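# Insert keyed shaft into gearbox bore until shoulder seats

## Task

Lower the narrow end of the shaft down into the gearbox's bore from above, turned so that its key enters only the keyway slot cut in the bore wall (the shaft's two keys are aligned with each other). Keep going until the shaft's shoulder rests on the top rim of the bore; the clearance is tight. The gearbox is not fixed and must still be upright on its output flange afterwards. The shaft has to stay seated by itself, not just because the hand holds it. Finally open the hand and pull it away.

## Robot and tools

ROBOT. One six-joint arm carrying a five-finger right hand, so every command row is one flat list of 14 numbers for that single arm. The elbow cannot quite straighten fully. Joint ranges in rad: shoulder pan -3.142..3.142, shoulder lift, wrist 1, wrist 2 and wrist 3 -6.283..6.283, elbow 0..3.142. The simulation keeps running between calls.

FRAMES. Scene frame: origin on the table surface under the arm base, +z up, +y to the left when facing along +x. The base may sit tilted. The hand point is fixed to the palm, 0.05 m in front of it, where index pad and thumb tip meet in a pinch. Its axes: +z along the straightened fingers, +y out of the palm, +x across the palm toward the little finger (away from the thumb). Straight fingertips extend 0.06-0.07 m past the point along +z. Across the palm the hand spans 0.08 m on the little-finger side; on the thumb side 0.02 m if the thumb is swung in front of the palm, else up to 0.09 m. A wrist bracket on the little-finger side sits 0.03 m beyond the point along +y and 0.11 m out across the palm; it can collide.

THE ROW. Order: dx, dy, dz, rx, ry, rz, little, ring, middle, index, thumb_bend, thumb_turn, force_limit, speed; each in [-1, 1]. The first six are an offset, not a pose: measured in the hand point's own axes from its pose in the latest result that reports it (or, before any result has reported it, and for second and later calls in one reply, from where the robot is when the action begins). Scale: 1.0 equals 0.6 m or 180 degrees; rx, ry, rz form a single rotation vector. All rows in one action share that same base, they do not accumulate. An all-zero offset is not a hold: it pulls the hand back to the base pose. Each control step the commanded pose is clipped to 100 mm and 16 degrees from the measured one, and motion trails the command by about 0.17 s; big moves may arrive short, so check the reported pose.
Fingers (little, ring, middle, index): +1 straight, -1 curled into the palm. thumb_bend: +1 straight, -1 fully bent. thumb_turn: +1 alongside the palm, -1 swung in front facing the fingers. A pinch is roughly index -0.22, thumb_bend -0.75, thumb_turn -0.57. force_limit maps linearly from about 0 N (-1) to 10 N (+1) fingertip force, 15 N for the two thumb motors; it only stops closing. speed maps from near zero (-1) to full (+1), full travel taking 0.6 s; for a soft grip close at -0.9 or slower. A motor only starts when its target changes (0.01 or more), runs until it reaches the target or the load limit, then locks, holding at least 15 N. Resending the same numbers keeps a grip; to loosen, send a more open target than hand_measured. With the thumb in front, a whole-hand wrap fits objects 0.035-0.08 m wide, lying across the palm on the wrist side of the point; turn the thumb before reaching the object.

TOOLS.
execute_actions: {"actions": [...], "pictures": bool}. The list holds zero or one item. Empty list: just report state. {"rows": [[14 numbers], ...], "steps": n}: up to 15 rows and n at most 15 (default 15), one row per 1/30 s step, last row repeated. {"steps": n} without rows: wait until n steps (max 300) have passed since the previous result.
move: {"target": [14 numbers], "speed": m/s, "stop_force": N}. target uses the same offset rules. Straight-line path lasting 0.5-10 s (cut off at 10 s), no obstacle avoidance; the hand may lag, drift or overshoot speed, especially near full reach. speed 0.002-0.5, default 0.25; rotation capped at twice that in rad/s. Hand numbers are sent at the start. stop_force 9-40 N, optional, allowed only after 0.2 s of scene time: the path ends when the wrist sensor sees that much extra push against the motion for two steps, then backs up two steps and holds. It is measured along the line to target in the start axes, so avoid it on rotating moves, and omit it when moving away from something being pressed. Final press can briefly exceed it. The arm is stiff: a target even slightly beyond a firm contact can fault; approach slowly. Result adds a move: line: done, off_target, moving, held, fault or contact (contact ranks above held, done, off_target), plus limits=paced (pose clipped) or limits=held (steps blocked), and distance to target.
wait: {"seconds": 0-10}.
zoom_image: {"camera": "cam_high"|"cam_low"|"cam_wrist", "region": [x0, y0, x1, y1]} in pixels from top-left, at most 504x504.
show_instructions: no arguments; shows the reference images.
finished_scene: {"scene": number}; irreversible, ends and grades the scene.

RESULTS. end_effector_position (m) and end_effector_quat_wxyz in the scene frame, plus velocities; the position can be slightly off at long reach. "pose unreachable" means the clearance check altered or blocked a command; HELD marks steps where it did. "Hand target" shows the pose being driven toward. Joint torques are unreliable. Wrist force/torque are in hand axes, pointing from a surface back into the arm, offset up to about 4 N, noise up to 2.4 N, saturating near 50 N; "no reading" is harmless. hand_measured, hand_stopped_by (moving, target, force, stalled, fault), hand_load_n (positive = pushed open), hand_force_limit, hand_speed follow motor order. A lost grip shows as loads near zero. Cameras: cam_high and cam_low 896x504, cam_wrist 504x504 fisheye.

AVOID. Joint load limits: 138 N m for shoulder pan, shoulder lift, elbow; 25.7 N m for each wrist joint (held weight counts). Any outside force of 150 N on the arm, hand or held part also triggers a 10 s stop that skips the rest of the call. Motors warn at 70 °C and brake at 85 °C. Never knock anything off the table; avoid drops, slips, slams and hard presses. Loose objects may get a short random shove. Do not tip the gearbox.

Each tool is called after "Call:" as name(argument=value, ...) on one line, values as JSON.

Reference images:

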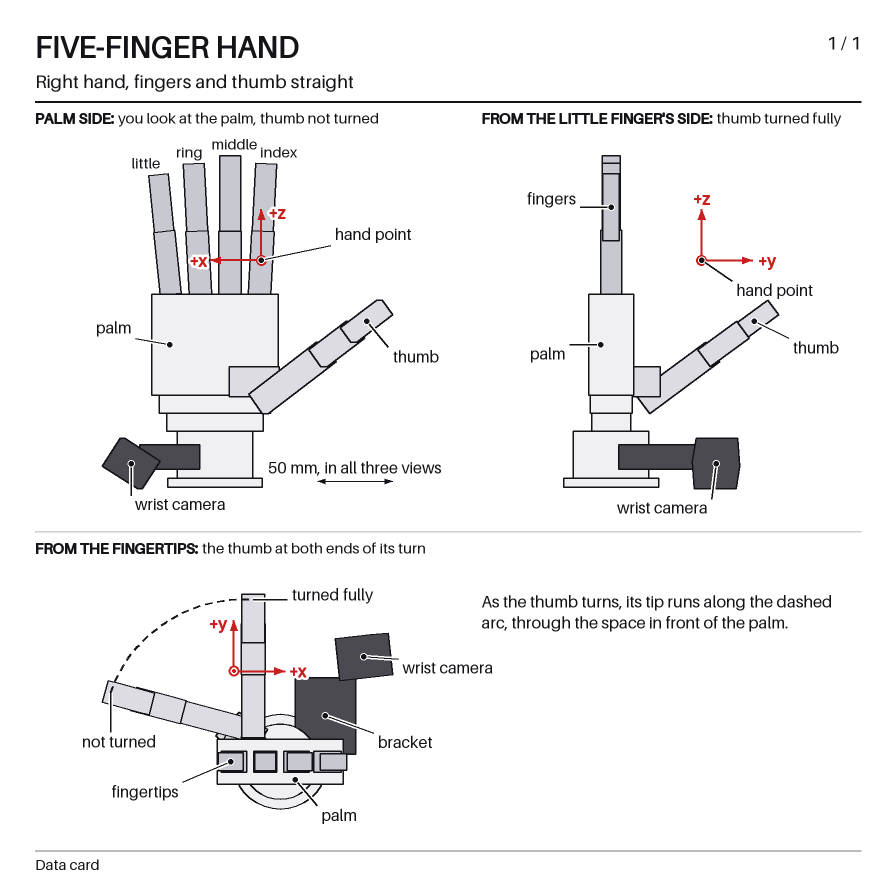

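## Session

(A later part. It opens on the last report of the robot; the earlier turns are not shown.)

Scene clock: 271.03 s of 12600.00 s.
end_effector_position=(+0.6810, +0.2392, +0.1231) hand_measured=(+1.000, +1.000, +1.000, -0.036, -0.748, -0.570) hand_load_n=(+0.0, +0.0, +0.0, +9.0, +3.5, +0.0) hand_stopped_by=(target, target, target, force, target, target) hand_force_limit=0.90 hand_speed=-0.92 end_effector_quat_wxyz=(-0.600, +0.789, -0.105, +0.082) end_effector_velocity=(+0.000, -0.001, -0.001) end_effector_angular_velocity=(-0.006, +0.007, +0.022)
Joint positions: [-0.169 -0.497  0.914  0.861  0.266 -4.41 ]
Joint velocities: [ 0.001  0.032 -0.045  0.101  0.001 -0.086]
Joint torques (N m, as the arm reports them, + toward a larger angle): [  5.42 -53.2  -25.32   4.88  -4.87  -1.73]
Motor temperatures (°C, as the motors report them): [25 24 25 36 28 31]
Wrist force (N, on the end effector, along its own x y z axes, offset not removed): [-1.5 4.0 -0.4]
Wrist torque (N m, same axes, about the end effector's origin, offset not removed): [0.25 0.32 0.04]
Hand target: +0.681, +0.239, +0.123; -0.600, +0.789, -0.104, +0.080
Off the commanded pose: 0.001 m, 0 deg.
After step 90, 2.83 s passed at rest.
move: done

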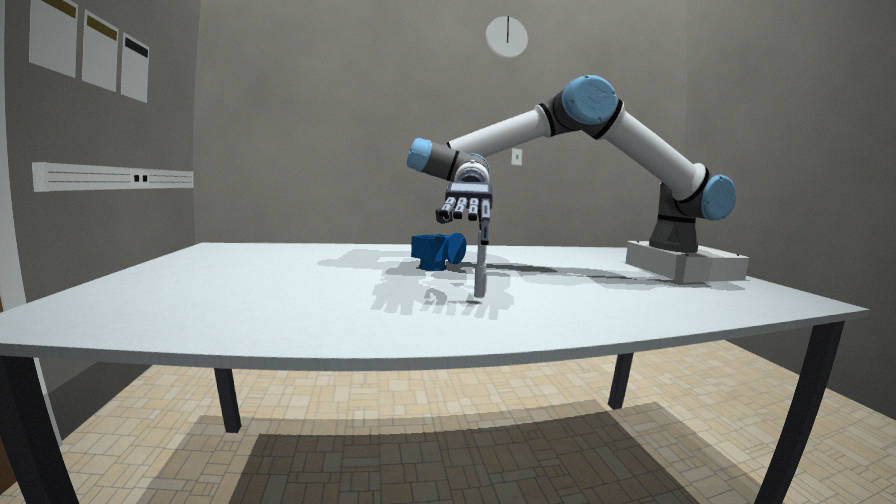

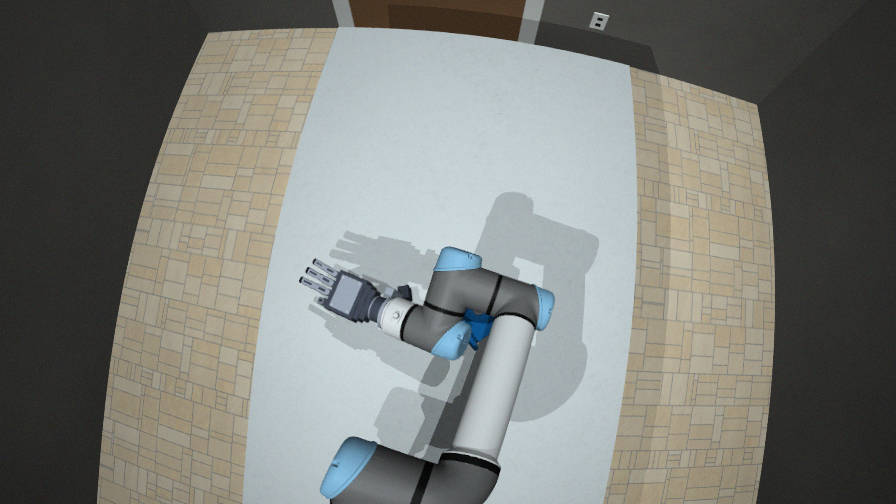

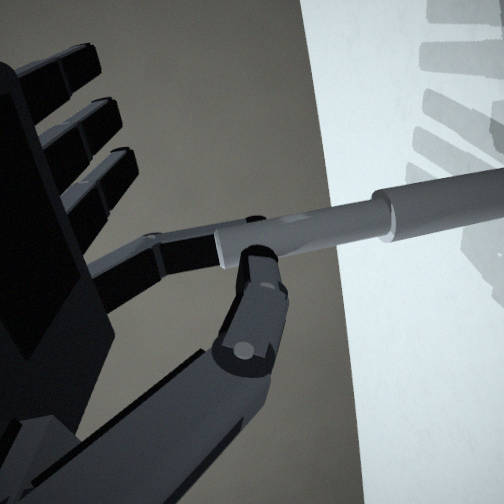

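Call:
move(target=[0,0.0225,0.0061,0,0,0,1,1,1,-0.35,-0.75,-0.57,0.9,-0.92], speed=0.008, stop_force=9)

Call:
zoom_image(camera="cam_high", region=[445, 230, 520, 310])

Scene clock: 278.67 s of 12600.00 s.
end_effector_position=(+0.6809, +0.2392, +0.1101) hand_measured=(+1.000, +1.000, +1.000, -0.036, -0.750, -0.570) hand_load_n=(+0.0, +0.0, +0.0, +10.0, +0.5, +0.0) hand_stopped_by=(target, target, target, force, target, target) hand_force_limit=0.90 hand_speed=-0.92 end_effector_quat_wxyz=(-0.600, +0.789, -0.105, +0.081) end_effector_velocity=(+0.000, -0.000, +0.003) end_effector_angular_velocity=(-0.002, -0.001, +0.000)
Joint positions: [-0.168 -0.48   0.917  0.842  0.266 -4.41 ]
Joint velocities: [ 0.    -0.003 -0.003  0.007  0.002 -0.003]
Joint torques (N m, as the arm reports them, + toward a larger angle): [  4.31 -64.98 -22.98   4.06   1.53  -1.75]
Motor temperatures (°C, as the motors report them): [25 24 25 36 28 31]
Wrist force (N, on the end effector, along its own x y z axes, offset not removed): [0.4 -3.4 -2.1]
Wrist torque (N m, same axes, about the end effector's origin, offset not removed): [0.26 -0.05 0.10]
Hand target: +0.681, +0.239, +0.111; -0.600, +0.789, -0.105, +0.082
Off the commanded pose: 0.001 m, 0 deg.
After step 90, 2.60 s passed at rest.
move: contact

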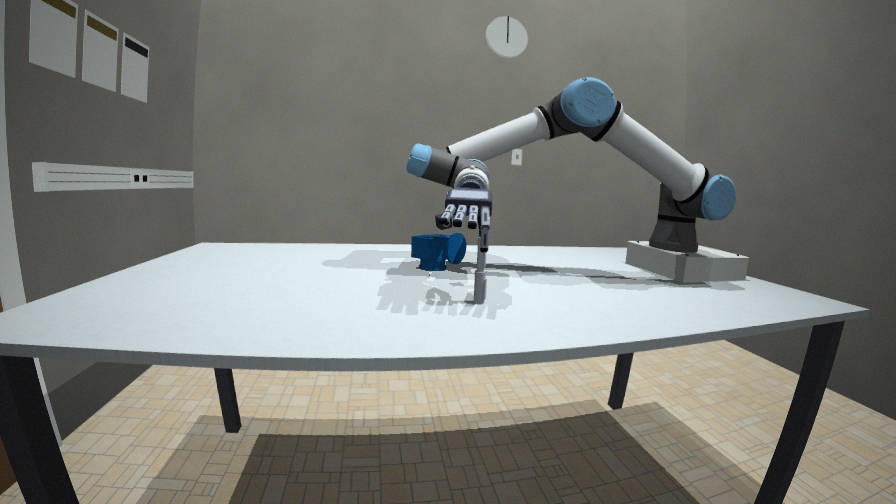

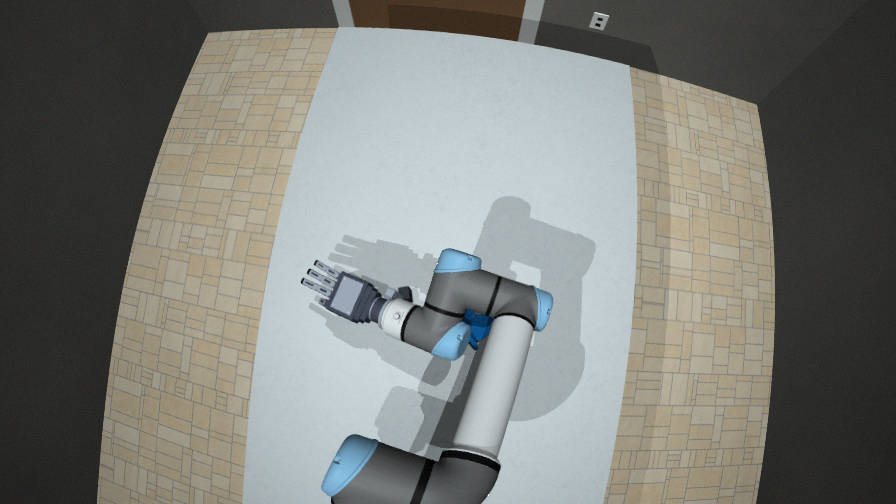

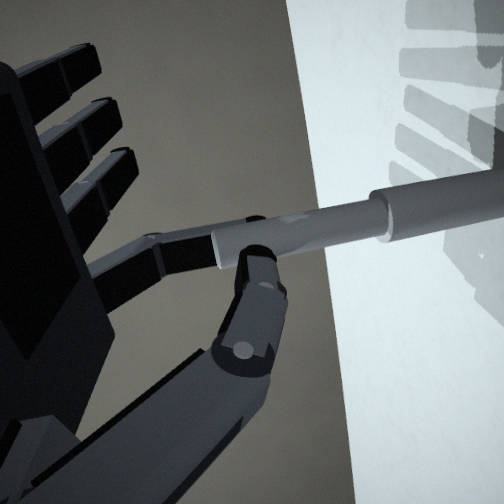

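Region (445, 230, 520, 310) of cam_high's 896x504 image, scaled by 6.300, with more detail than that image has; it fills the left 472 columns of this view, and the rest is white.

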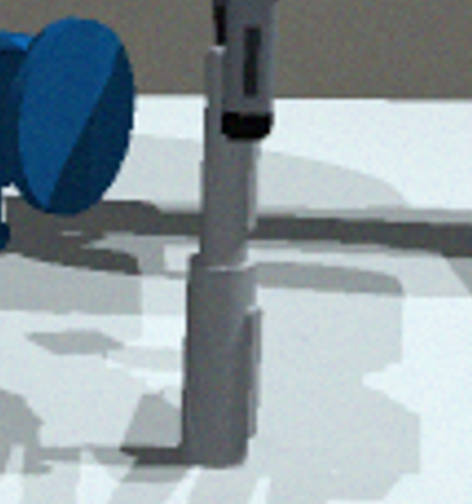

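Call:
move(target=[0,0,0,0,0,0,1,1,1,0.5,-0.75,-0.57,0.9,-0.8])

Call:
move(target=[0,-0.092,-0.0424,0,0,0,1,1,1,0.5,-0.75,-0.57,0.9,-0.8], speed=0.08)

Call:
move(target=[-0.119,0.027,-0.099,-0.1276,0.2529,-0.4359,1,1,0.5,0.5,-0.75,-1,0.9,0], speed=0.25)

Call:
zoom_image(camera="cam_low", region=[270, 260, 410, 400])

Scene clock: 296.70 s of 12600.00 s.
end_effector_position=(+0.6809, +0.2392, +0.1101) hand_measured=(+1.000, +1.000, +1.000, +0.500, -0.750, -0.570) hand_load_n=(+0.0, +0.0, +0.0, +0.0, +0.0, +0.0) hand_stopped_by=(target, target, target, target, target, target) hand_force_limit=0.90 hand_speed=-0.80 end_effector_quat_wxyz=(-0.600, +0.789, -0.105, +0.081) end_effector_velocity=(-0.000, -0.001, +0.001) end_effector_angular_velocity=(+0.002, +0.005, -0.002)
Joint positions: [-0.168 -0.48   0.917  0.842  0.266 -4.41 ]
Joint velocities: [-0.002 -0.     0.     0.003 -0.001  0.002]
Joint torques (N m, as the arm reports them, + toward a larger angle): [  2.62 -51.49  -9.03   0.39   0.59   1.49]
Motor temperatures (°C, as the motors report them): [25 24 25 36 28 31]
Wrist force (N, on the end effector, along its own x y z axes, offset not removed): [-1.8 1.0 1.1]
Wrist torque (N m, same axes, about the end effector's origin, offset not removed): [0.22 0.33 -0.02]
Hand target: +0.681, +0.239, +0.110; -0.600, +0.789, -0.105, +0.081
Off the commanded pose: 0.000 m, 0 deg.
After step 90, 13.17 s passed at rest.
move: done

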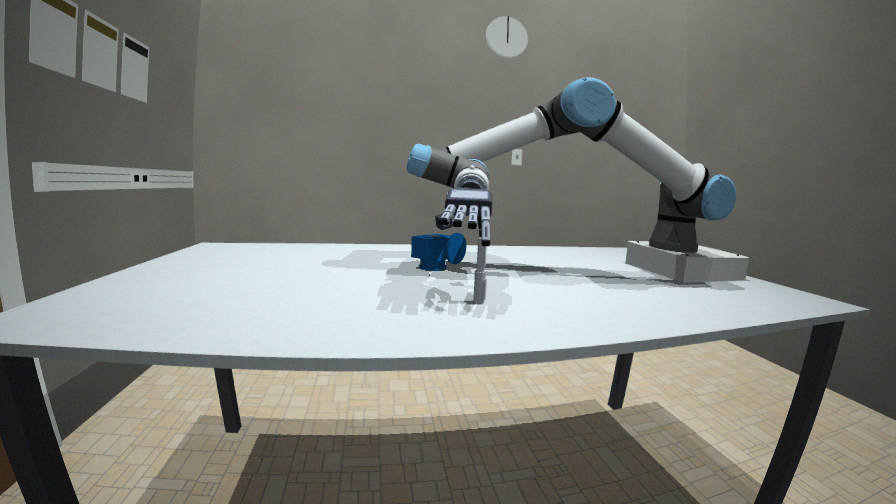

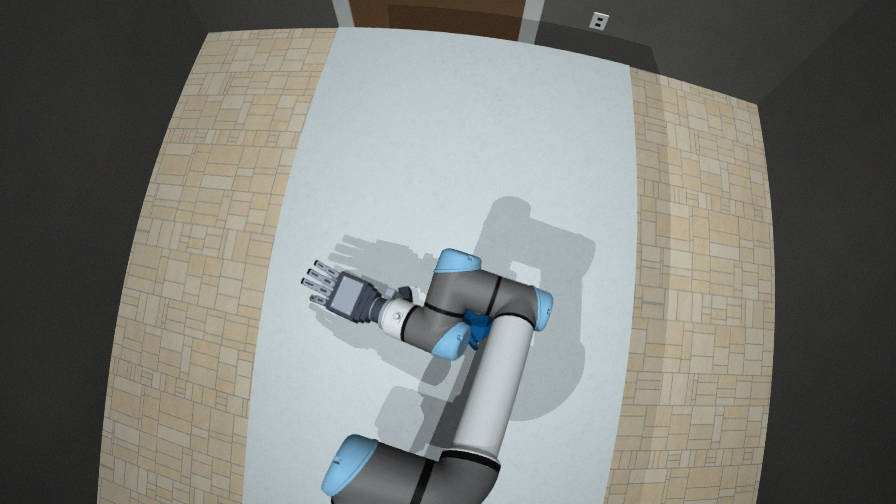

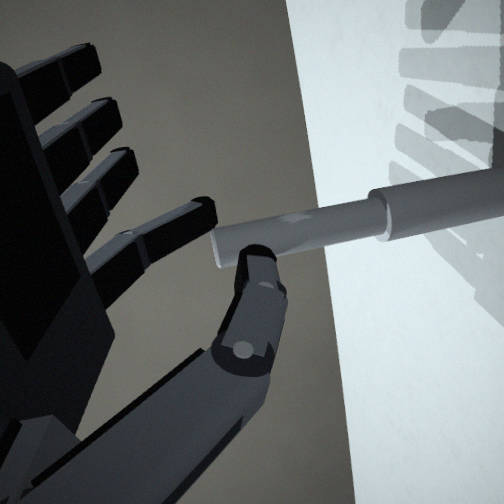

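Scene clock: 297.97 s of 12600.00 s.
end_effector_position=(+0.6782, +0.2298, +0.1697) hand_measured=(+1.000, +1.000, +1.000, +0.500, -0.750, -0.570) hand_load_n=(+0.0, +0.0, +0.0, +0.0, +0.0, +0.0) hand_stopped_by=(target, target, target, target, target, target) hand_force_limit=0.90 hand_speed=-0.80 end_effector_quat_wxyz=(-0.600, +0.789, -0.105, +0.082) end_effector_velocity=(-0.000, -0.001, +0.003) end_effector_angular_velocity=(+0.000, +0.001, +0.000)
Joint positions: [-0.185 -0.546  0.902  0.982  0.261 -4.472]
Joint velocities: [-0.001 -0.002 -0.002  0.012 -0.    -0.006]
Joint torques (N m, as the arm reports them, + toward a larger angle): [ -9.54 -66.55 -24.9    4.58  -4.41  -1.62]
Motor temperatures (°C, as the motors report them): [25 24 25 36 28 31]
Wrist force (N, on the end effector, along its own x y z axes, offset not removed): [0.8 1.8 4.1]
Wrist torque (N m, same axes, about the end effector's origin, offset not removed): [0.08 -0.14 0.11]
Hand target: +0.678, +0.230, +0.170; -0.600, +0.789, -0.105, +0.081
Off the commanded pose: 0.000 m, 0 deg.
move: done

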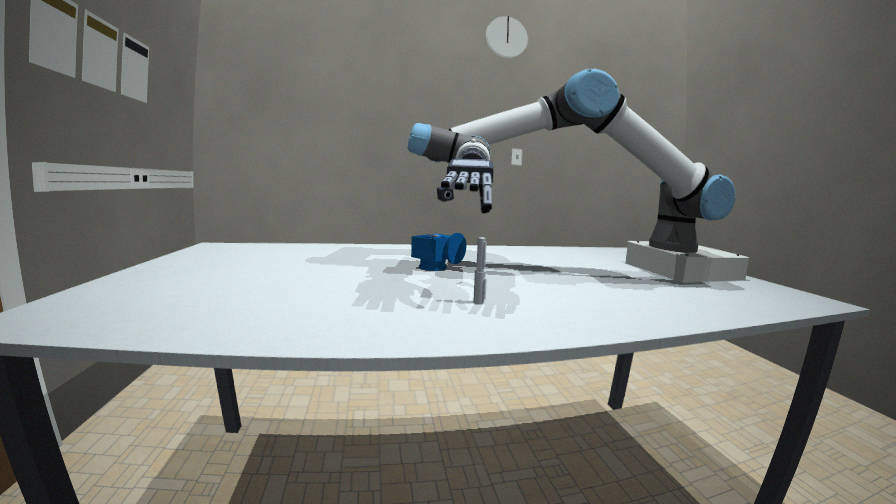

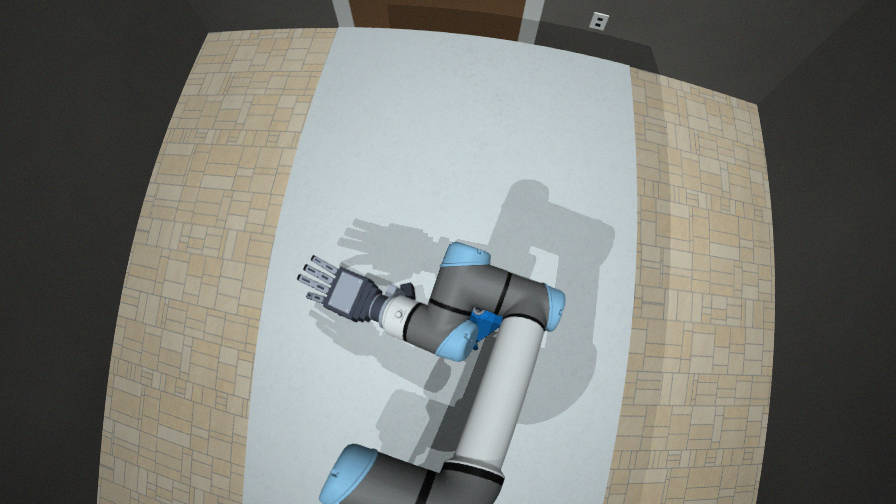

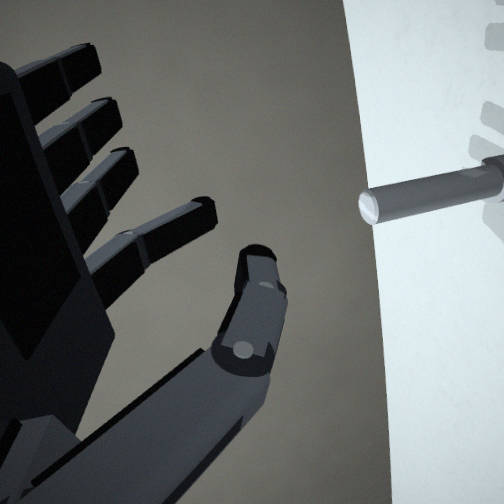

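Scene clock: 301.83 s of 12600.00 s.
end_effector_position=(+0.5935, +0.1893, +0.1707) hand_measured=(+1.000, +1.000, +0.500, +0.500, -0.750, -1.000) hand_load_n=(+0.0, +0.0, +0.0, +0.0, +0.0, +0.0) hand_stopped_by=(target, target, target, target, target, target) hand_force_limit=0.90 hand_speed=0.00 end_effector_quat_wxyz=(-0.184, +0.683, +0.182, +0.683) end_effector_velocity=(-0.000, -0.000, -0.001) end_effector_angular_velocity=(-0.004, -0.014, -0.004)
Joint positions: [-0.035 -1.251  2.273 -1.034  0.992 -4.691]
Joint velocities: [ 0.003  0.008  0.007 -0.027  0.007 -0.004]
Joint torques (N m, as the arm reports them, + toward a larger angle): [  4.42 -20.26  -3.92  -3.57   2.01  -1.72]
Motor temperatures (°C, as the motors report them): [25 24 25 36 28 31]
Wrist force (N, on the end effector, along its own x y z axes, offset not removed): [-2.5 -0.5 0.8]
Wrist torque (N m, same axes, about the end effector's origin, offset not removed): [-0.16 0.45 -0.19]
Hand target: +0.594, +0.189, +0.171; -0.183, +0.682, +0.182, +0.684
Off the commanded pose: 0.001 m, 0 deg.
move: done

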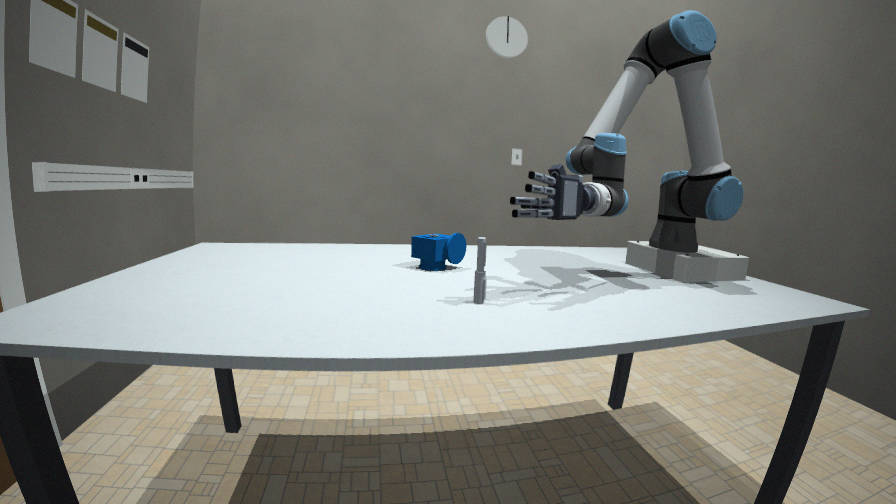

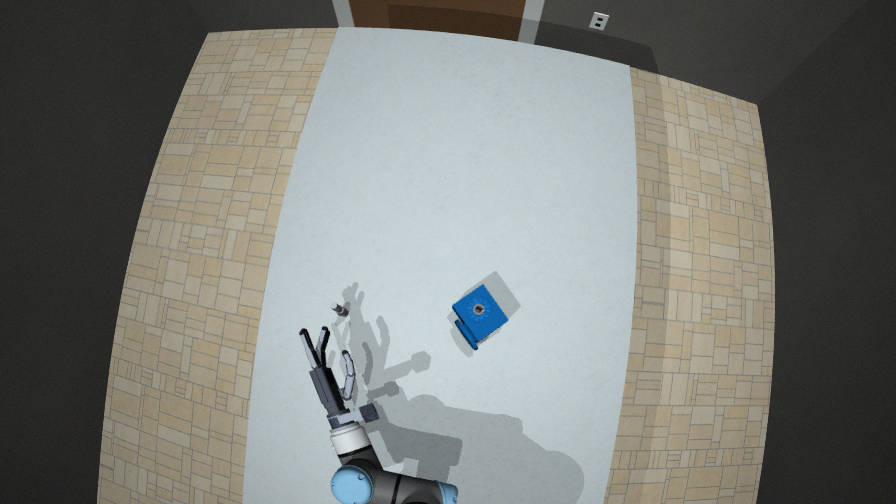

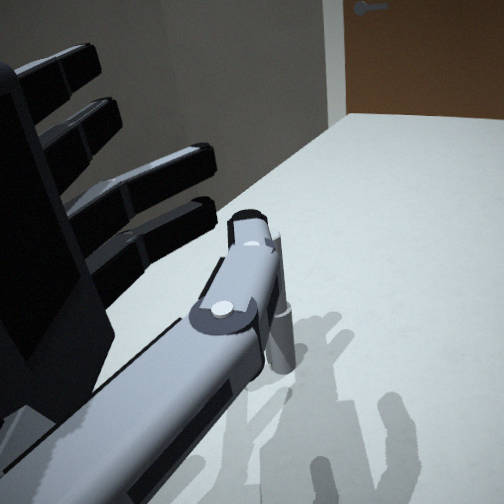

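Region (270, 260, 410, 400) of cam_low's 896x504 image, scaled by 3.600, with more detail than that image has.

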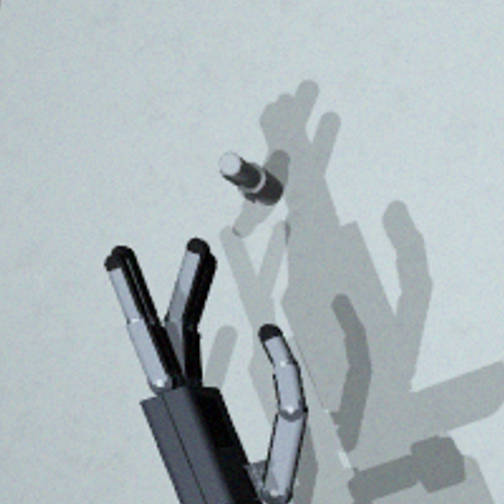

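Call:
move(target=[-0.238,0,0.02,0,0,0,1,1,0.9,0.9,-0.75,-0.83,0.9,0], speed=0.15)

Call:
move(target=[0,0,0.11,0,0,0,1,1,0.9,0.9,-0.75,-0.83,0.9,0], speed=0.08)

Call:
zoom_image(camera="cam_low", region=[300, 270, 390, 360])

Call:
zoom_image(camera="cam_high", region=[450, 200, 610, 330])

Scene clock: 310.70 s of 12600.00 s.
end_effector_position=(+0.6035, +0.1956, +0.0280) hand_measured=(+1.000, +1.000, +0.900, +0.900, -0.750, -0.830) hand_load_n=(+0.0, +0.0, +0.0, +0.0, +0.0, +0.0) hand_stopped_by=(target, target, target, target, target, target) hand_force_limit=0.90 hand_speed=0.00 end_effector_quat_wxyz=(-0.184, +0.683, +0.182, +0.683) end_effector_velocity=(+0.000, +0.001, -0.003) end_effector_angular_velocity=(-0.001, -0.002, +0.001)
Joint positions: [-0.009 -0.829  2.235 -1.418  1.018 -4.691]
Joint velocities: [ 0.002  0.009 -0.003 -0.008  0.    -0.001]
Joint torques (N m, as the arm reports them, + toward a larger angle): [  5.41 -28.25 -11.99  -3.6    1.98   1.36]
Motor temperatures (°C, as the motors report them): [25 24 25 36 28 31]
Wrist force (N, on the end effector, along its own x y z axes, offset not removed): [-1.8 1.5 -1.6]
Wrist torque (N m, same axes, about the end effector's origin, offset not removed): [0.29 0.58 -0.20]
Hand target: +0.604, +0.196, +0.028; -0.184, +0.683, +0.182, +0.683
Off the commanded pose: 0.000 m, 0 deg.
After step 90, 4.27 s passed at rest.
move: done

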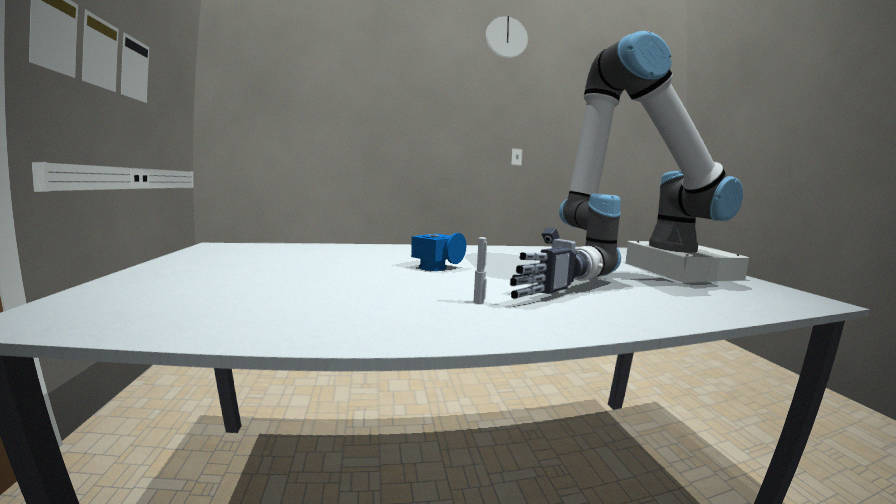

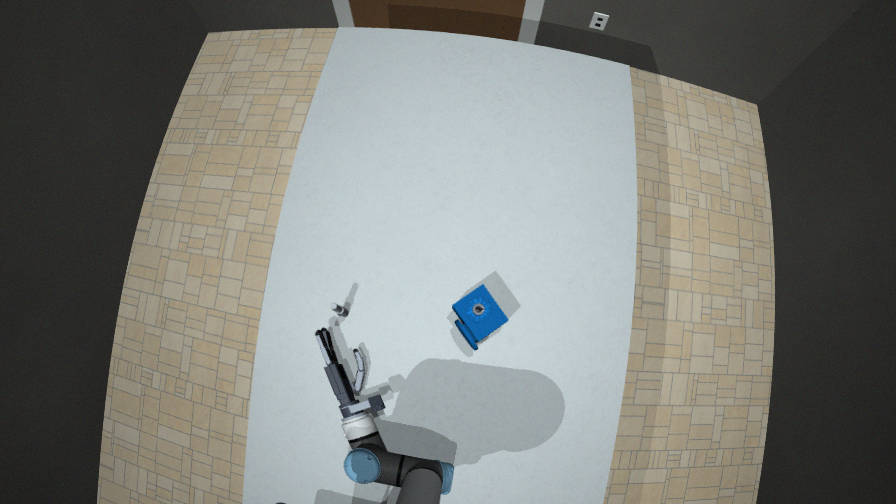

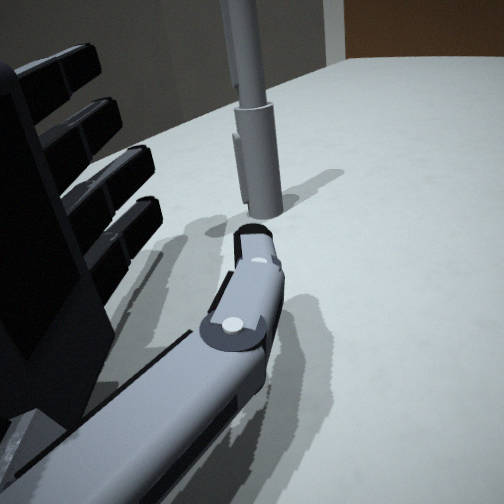

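Scene clock: 312.07 s of 12600.00 s.
end_effector_position=(+0.6603, +0.2285, +0.0280) hand_measured=(+1.000, +1.000, +0.900, +0.900, -0.750, -0.830) hand_load_n=(+0.0, +0.0, +0.0, +0.0, +0.0, +0.0) hand_stopped_by=(target, target, target, target, target, target) hand_force_limit=0.90 hand_speed=0.00 end_effector_quat_wxyz=(-0.184, +0.683, +0.182, +0.683) end_effector_velocity=(+0.002, +0.001, -0.000) end_effector_angular_velocity=(-0.002, +0.001, -0.000)
Joint positions: [ 0.074 -0.786  2.046 -1.273  1.101 -4.692]
Joint velocities: [ 0.002  0.002 -0.008  0.007  0.002 -0.002]
Joint torques (N m, as the arm reports them, + toward a larger angle): [  5.72 -33.65 -14.63   0.59   2.09  -1.79]
Motor temperatures (°C, as the motors report them): [25 24 25 36 28 31]
Wrist force (N, on the end effector, along its own x y z axes, offset not removed): [-3.0 2.2 0.7]
Wrist torque (N m, same axes, about the end effector's origin, offset not removed): [0.21 0.68 -0.22]
Hand target: +0.661, +0.229, +0.028; -0.184, +0.683, +0.182, +0.683
Off the commanded pose: 0.000 m, 0 deg.
move: done

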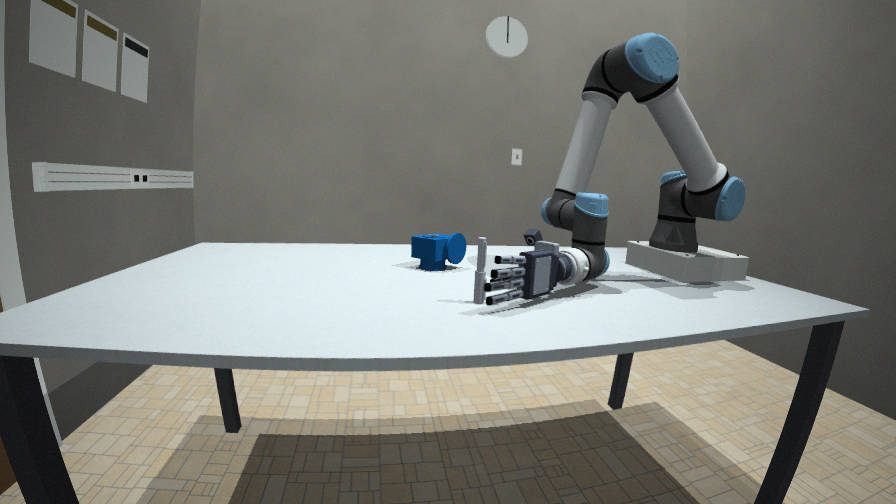

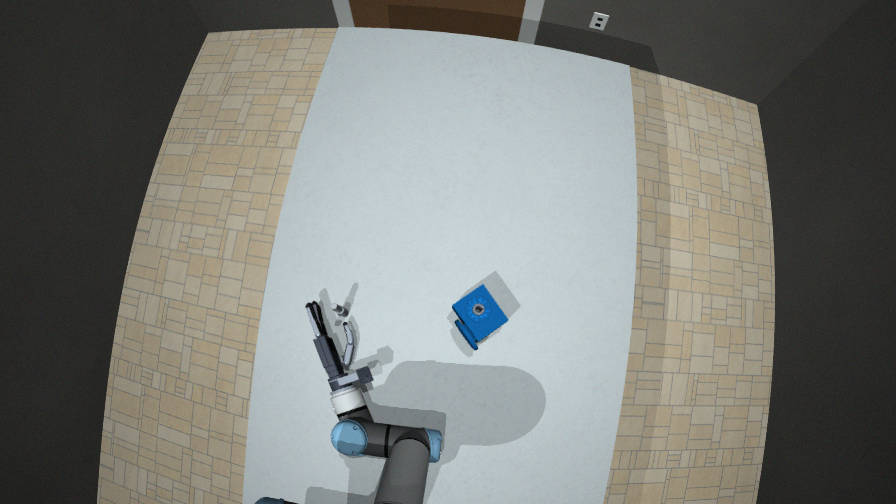

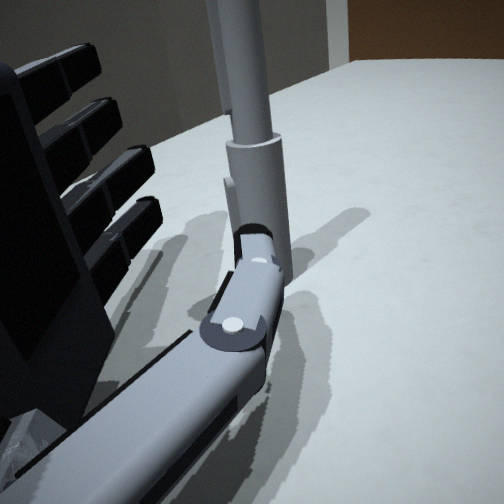

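Region (300, 270, 390, 360) of cam_low's 896x504 image, scaled by 5.600, with more detail than that image has.

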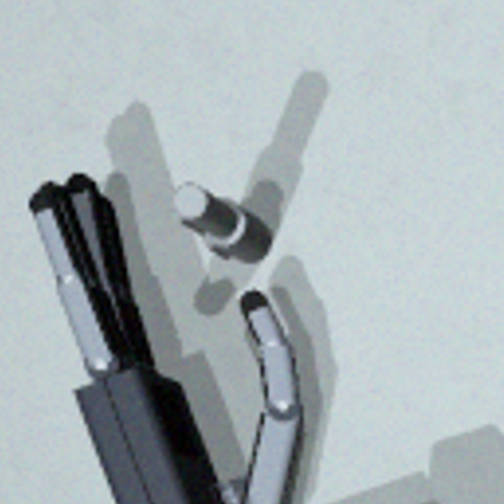

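Region (450, 200, 610, 330) of cam_high's 896x504 image, scaled by 3.150, with more detail than that image has; it fills the top 410 rows of this view, and the rest is white.

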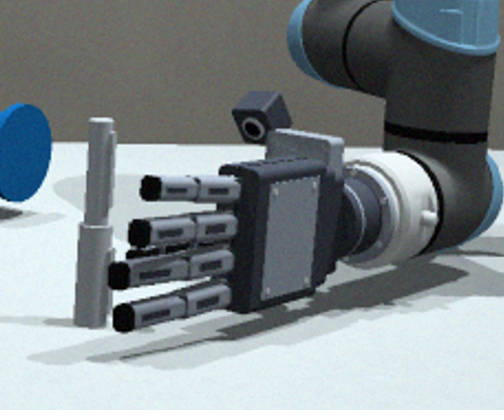

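Call:
move(target=[-0.005,0.012,0.024,0,0,0,1,1,0.5,0.5,-0.75,-0.83,0.9,-0.8], speed=0.03)

Call:
zoom_image(camera="cam_low", region=[300, 270, 390, 360])

Scene clock: 320.47 s of 12600.00 s.
end_effector_position=(+0.6764, +0.2295, +0.0250) hand_measured=(+1.000, +1.000, +0.500, +0.500, -0.750, -0.830) hand_load_n=(+0.0, +0.0, +0.0, +0.0, +0.0, +0.0) hand_stopped_by=(target, target, target, target, target, target) hand_force_limit=0.90 hand_speed=-0.80 end_effector_quat_wxyz=(-0.184, +0.683, +0.182, +0.683) end_effector_velocity=(+0.000, -0.000, +0.001) end_effector_angular_velocity=(+0.001, -0.001, +0.000)
Joint positions: [ 0.074 -0.765  1.999 -1.246  1.101 -4.692]
Joint velocities: [-0.    -0.001 -0.    -0.001 -0.     0.001]
Joint torques (N m, as the arm reports them, + toward a larger angle): [  0.78 -34.9  -16.28   0.66  -2.62   1.14]
Motor temperatures (°C, as the motors report them): [25 24 25 36 28 31]
Wrist force (N, on the end effector, along its own x y z axes, offset not removed): [-0.2 3.7 0.3]
Wrist torque (N m, same axes, about the end effector's origin, offset not removed): [0.51 0.17 0.04]
Hand target: +0.676, +0.229, +0.025; -0.184, +0.683, +0.182, +0.683
Off the commanded pose: 0.000 m, 0 deg.
After step 90, 3.93 s passed at rest.
move: done

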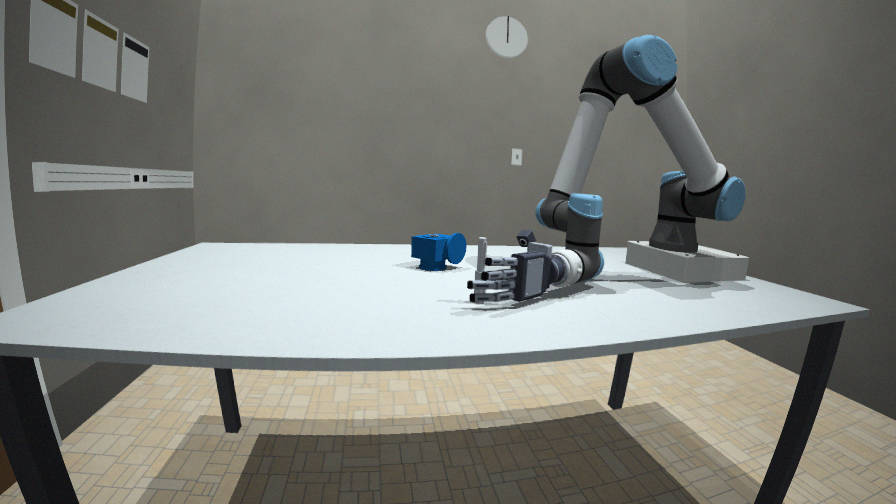

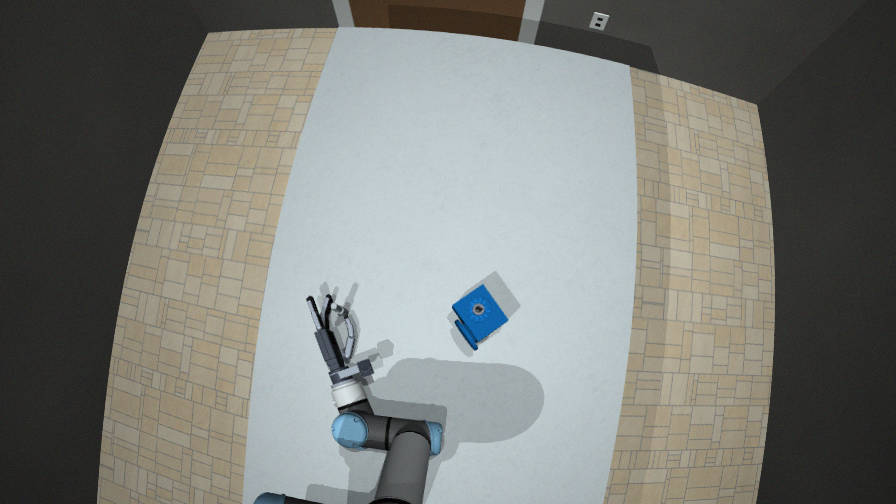

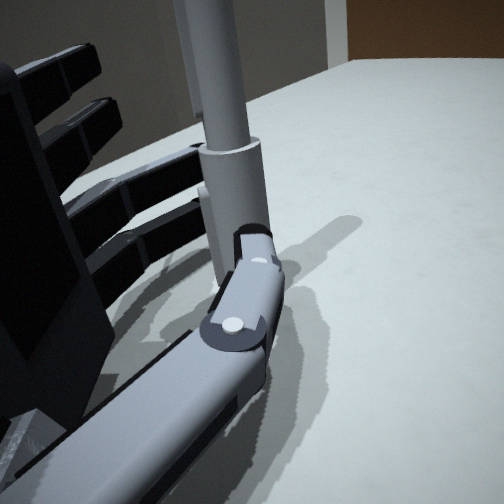

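Region (300, 270, 390, 360) of cam_low's 896x504 image, scaled by 5.600, with more detail than that image has.

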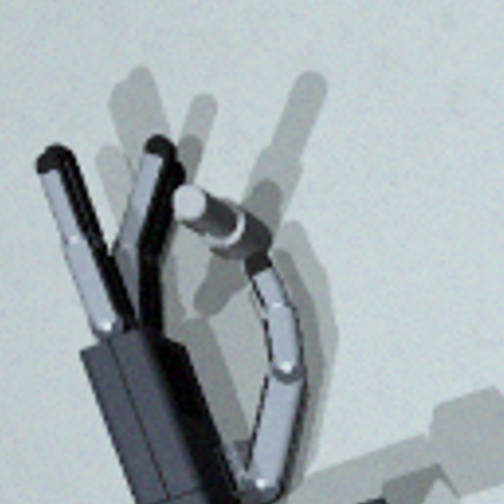

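Call:
move(target=[0,0,0.004,0,0,0,1,1,-0.3,-0.3,-0.75,-0.83,0.6,-0.9], speed=0.005)

Call:
zoom_image(camera="cam_low", region=[300, 270, 390, 360])

Scene clock: 326.43 s of 12600.00 s.
end_effector_position=(+0.6785, +0.2307, +0.0250) hand_measured=(+1.000, +1.000, +0.064, +0.070, -0.746, -0.830) hand_load_n=(+0.0, +0.0, +8.0, +8.0, +7.0, +0.0) hand_stopped_by=(target, target, force, force, target, target) hand_force_limit=0.60 hand_speed=-0.90 end_effector_quat_wxyz=(-0.184, +0.683, +0.182, +0.683) end_effector_velocity=(-0.000, +0.000, -0.001) end_effector_angular_velocity=(-0.000, +0.001, +0.001)
Joint positions: [ 0.077 -0.763  1.992 -1.241  1.104 -4.692]
Joint velocities: [ 0.     0.001 -0.     0.001 -0.001 -0.   ]
Joint torques (N m, as the arm reports them, + toward a larger angle): [  3.31 -34.46 -14.87   0.6    1.97  -1.42]
Motor temperatures (°C, as the motors report them): [25 24 25 36 28 31]
Wrist force (N, on the end effector, along its own x y z axes, offset not removed): [-1.3 -2.4 2.3]
Wrist torque (N m, same axes, about the end effector's origin, offset not removed): [-0.22 0.62 -0.09]
Hand target: +0.678, +0.231, +0.025; -0.184, +0.683, +0.182, +0.683
Off the commanded pose: 0.000 m, 0 deg.
After step 90, 0.10 s passed at rest.
move: done

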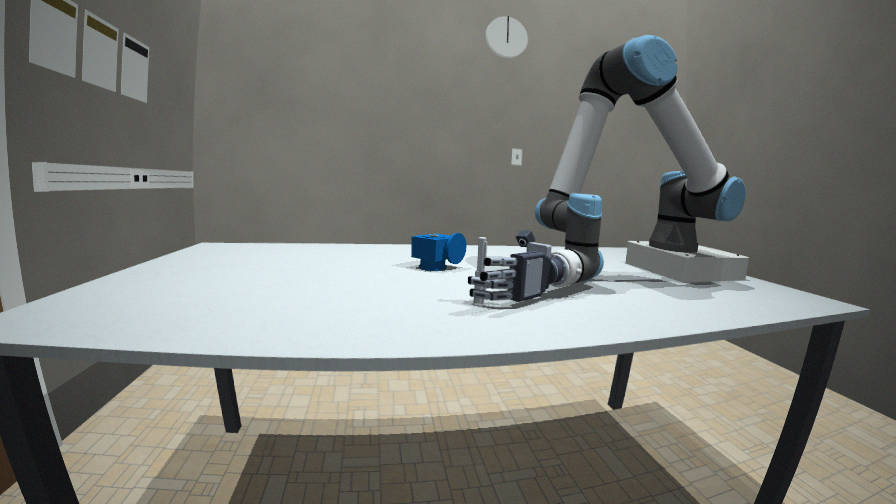

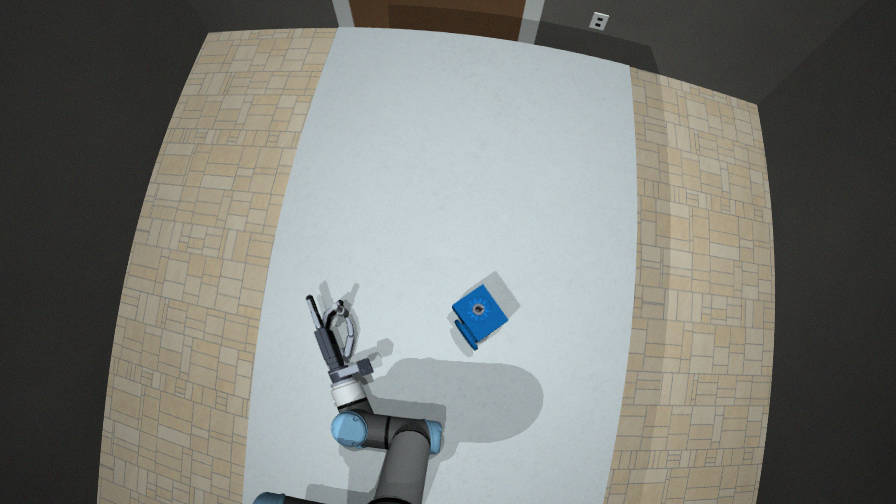

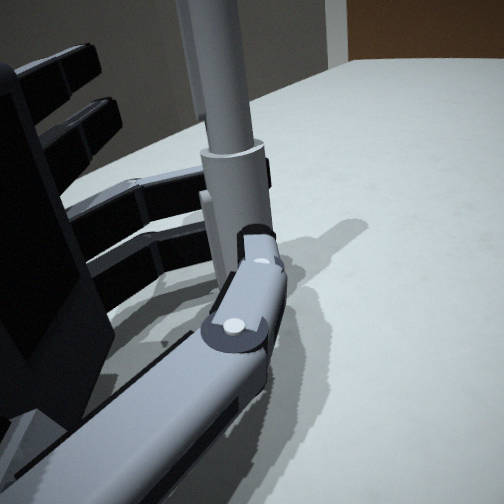

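Region (300, 270, 390, 360) of cam_low's 896x504 image, scaled by 5.600, with more detail than that image has.

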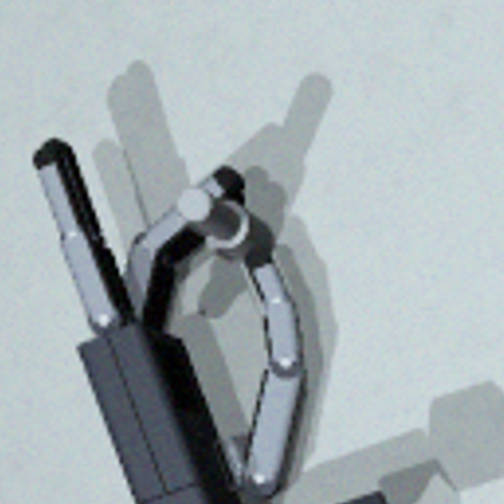

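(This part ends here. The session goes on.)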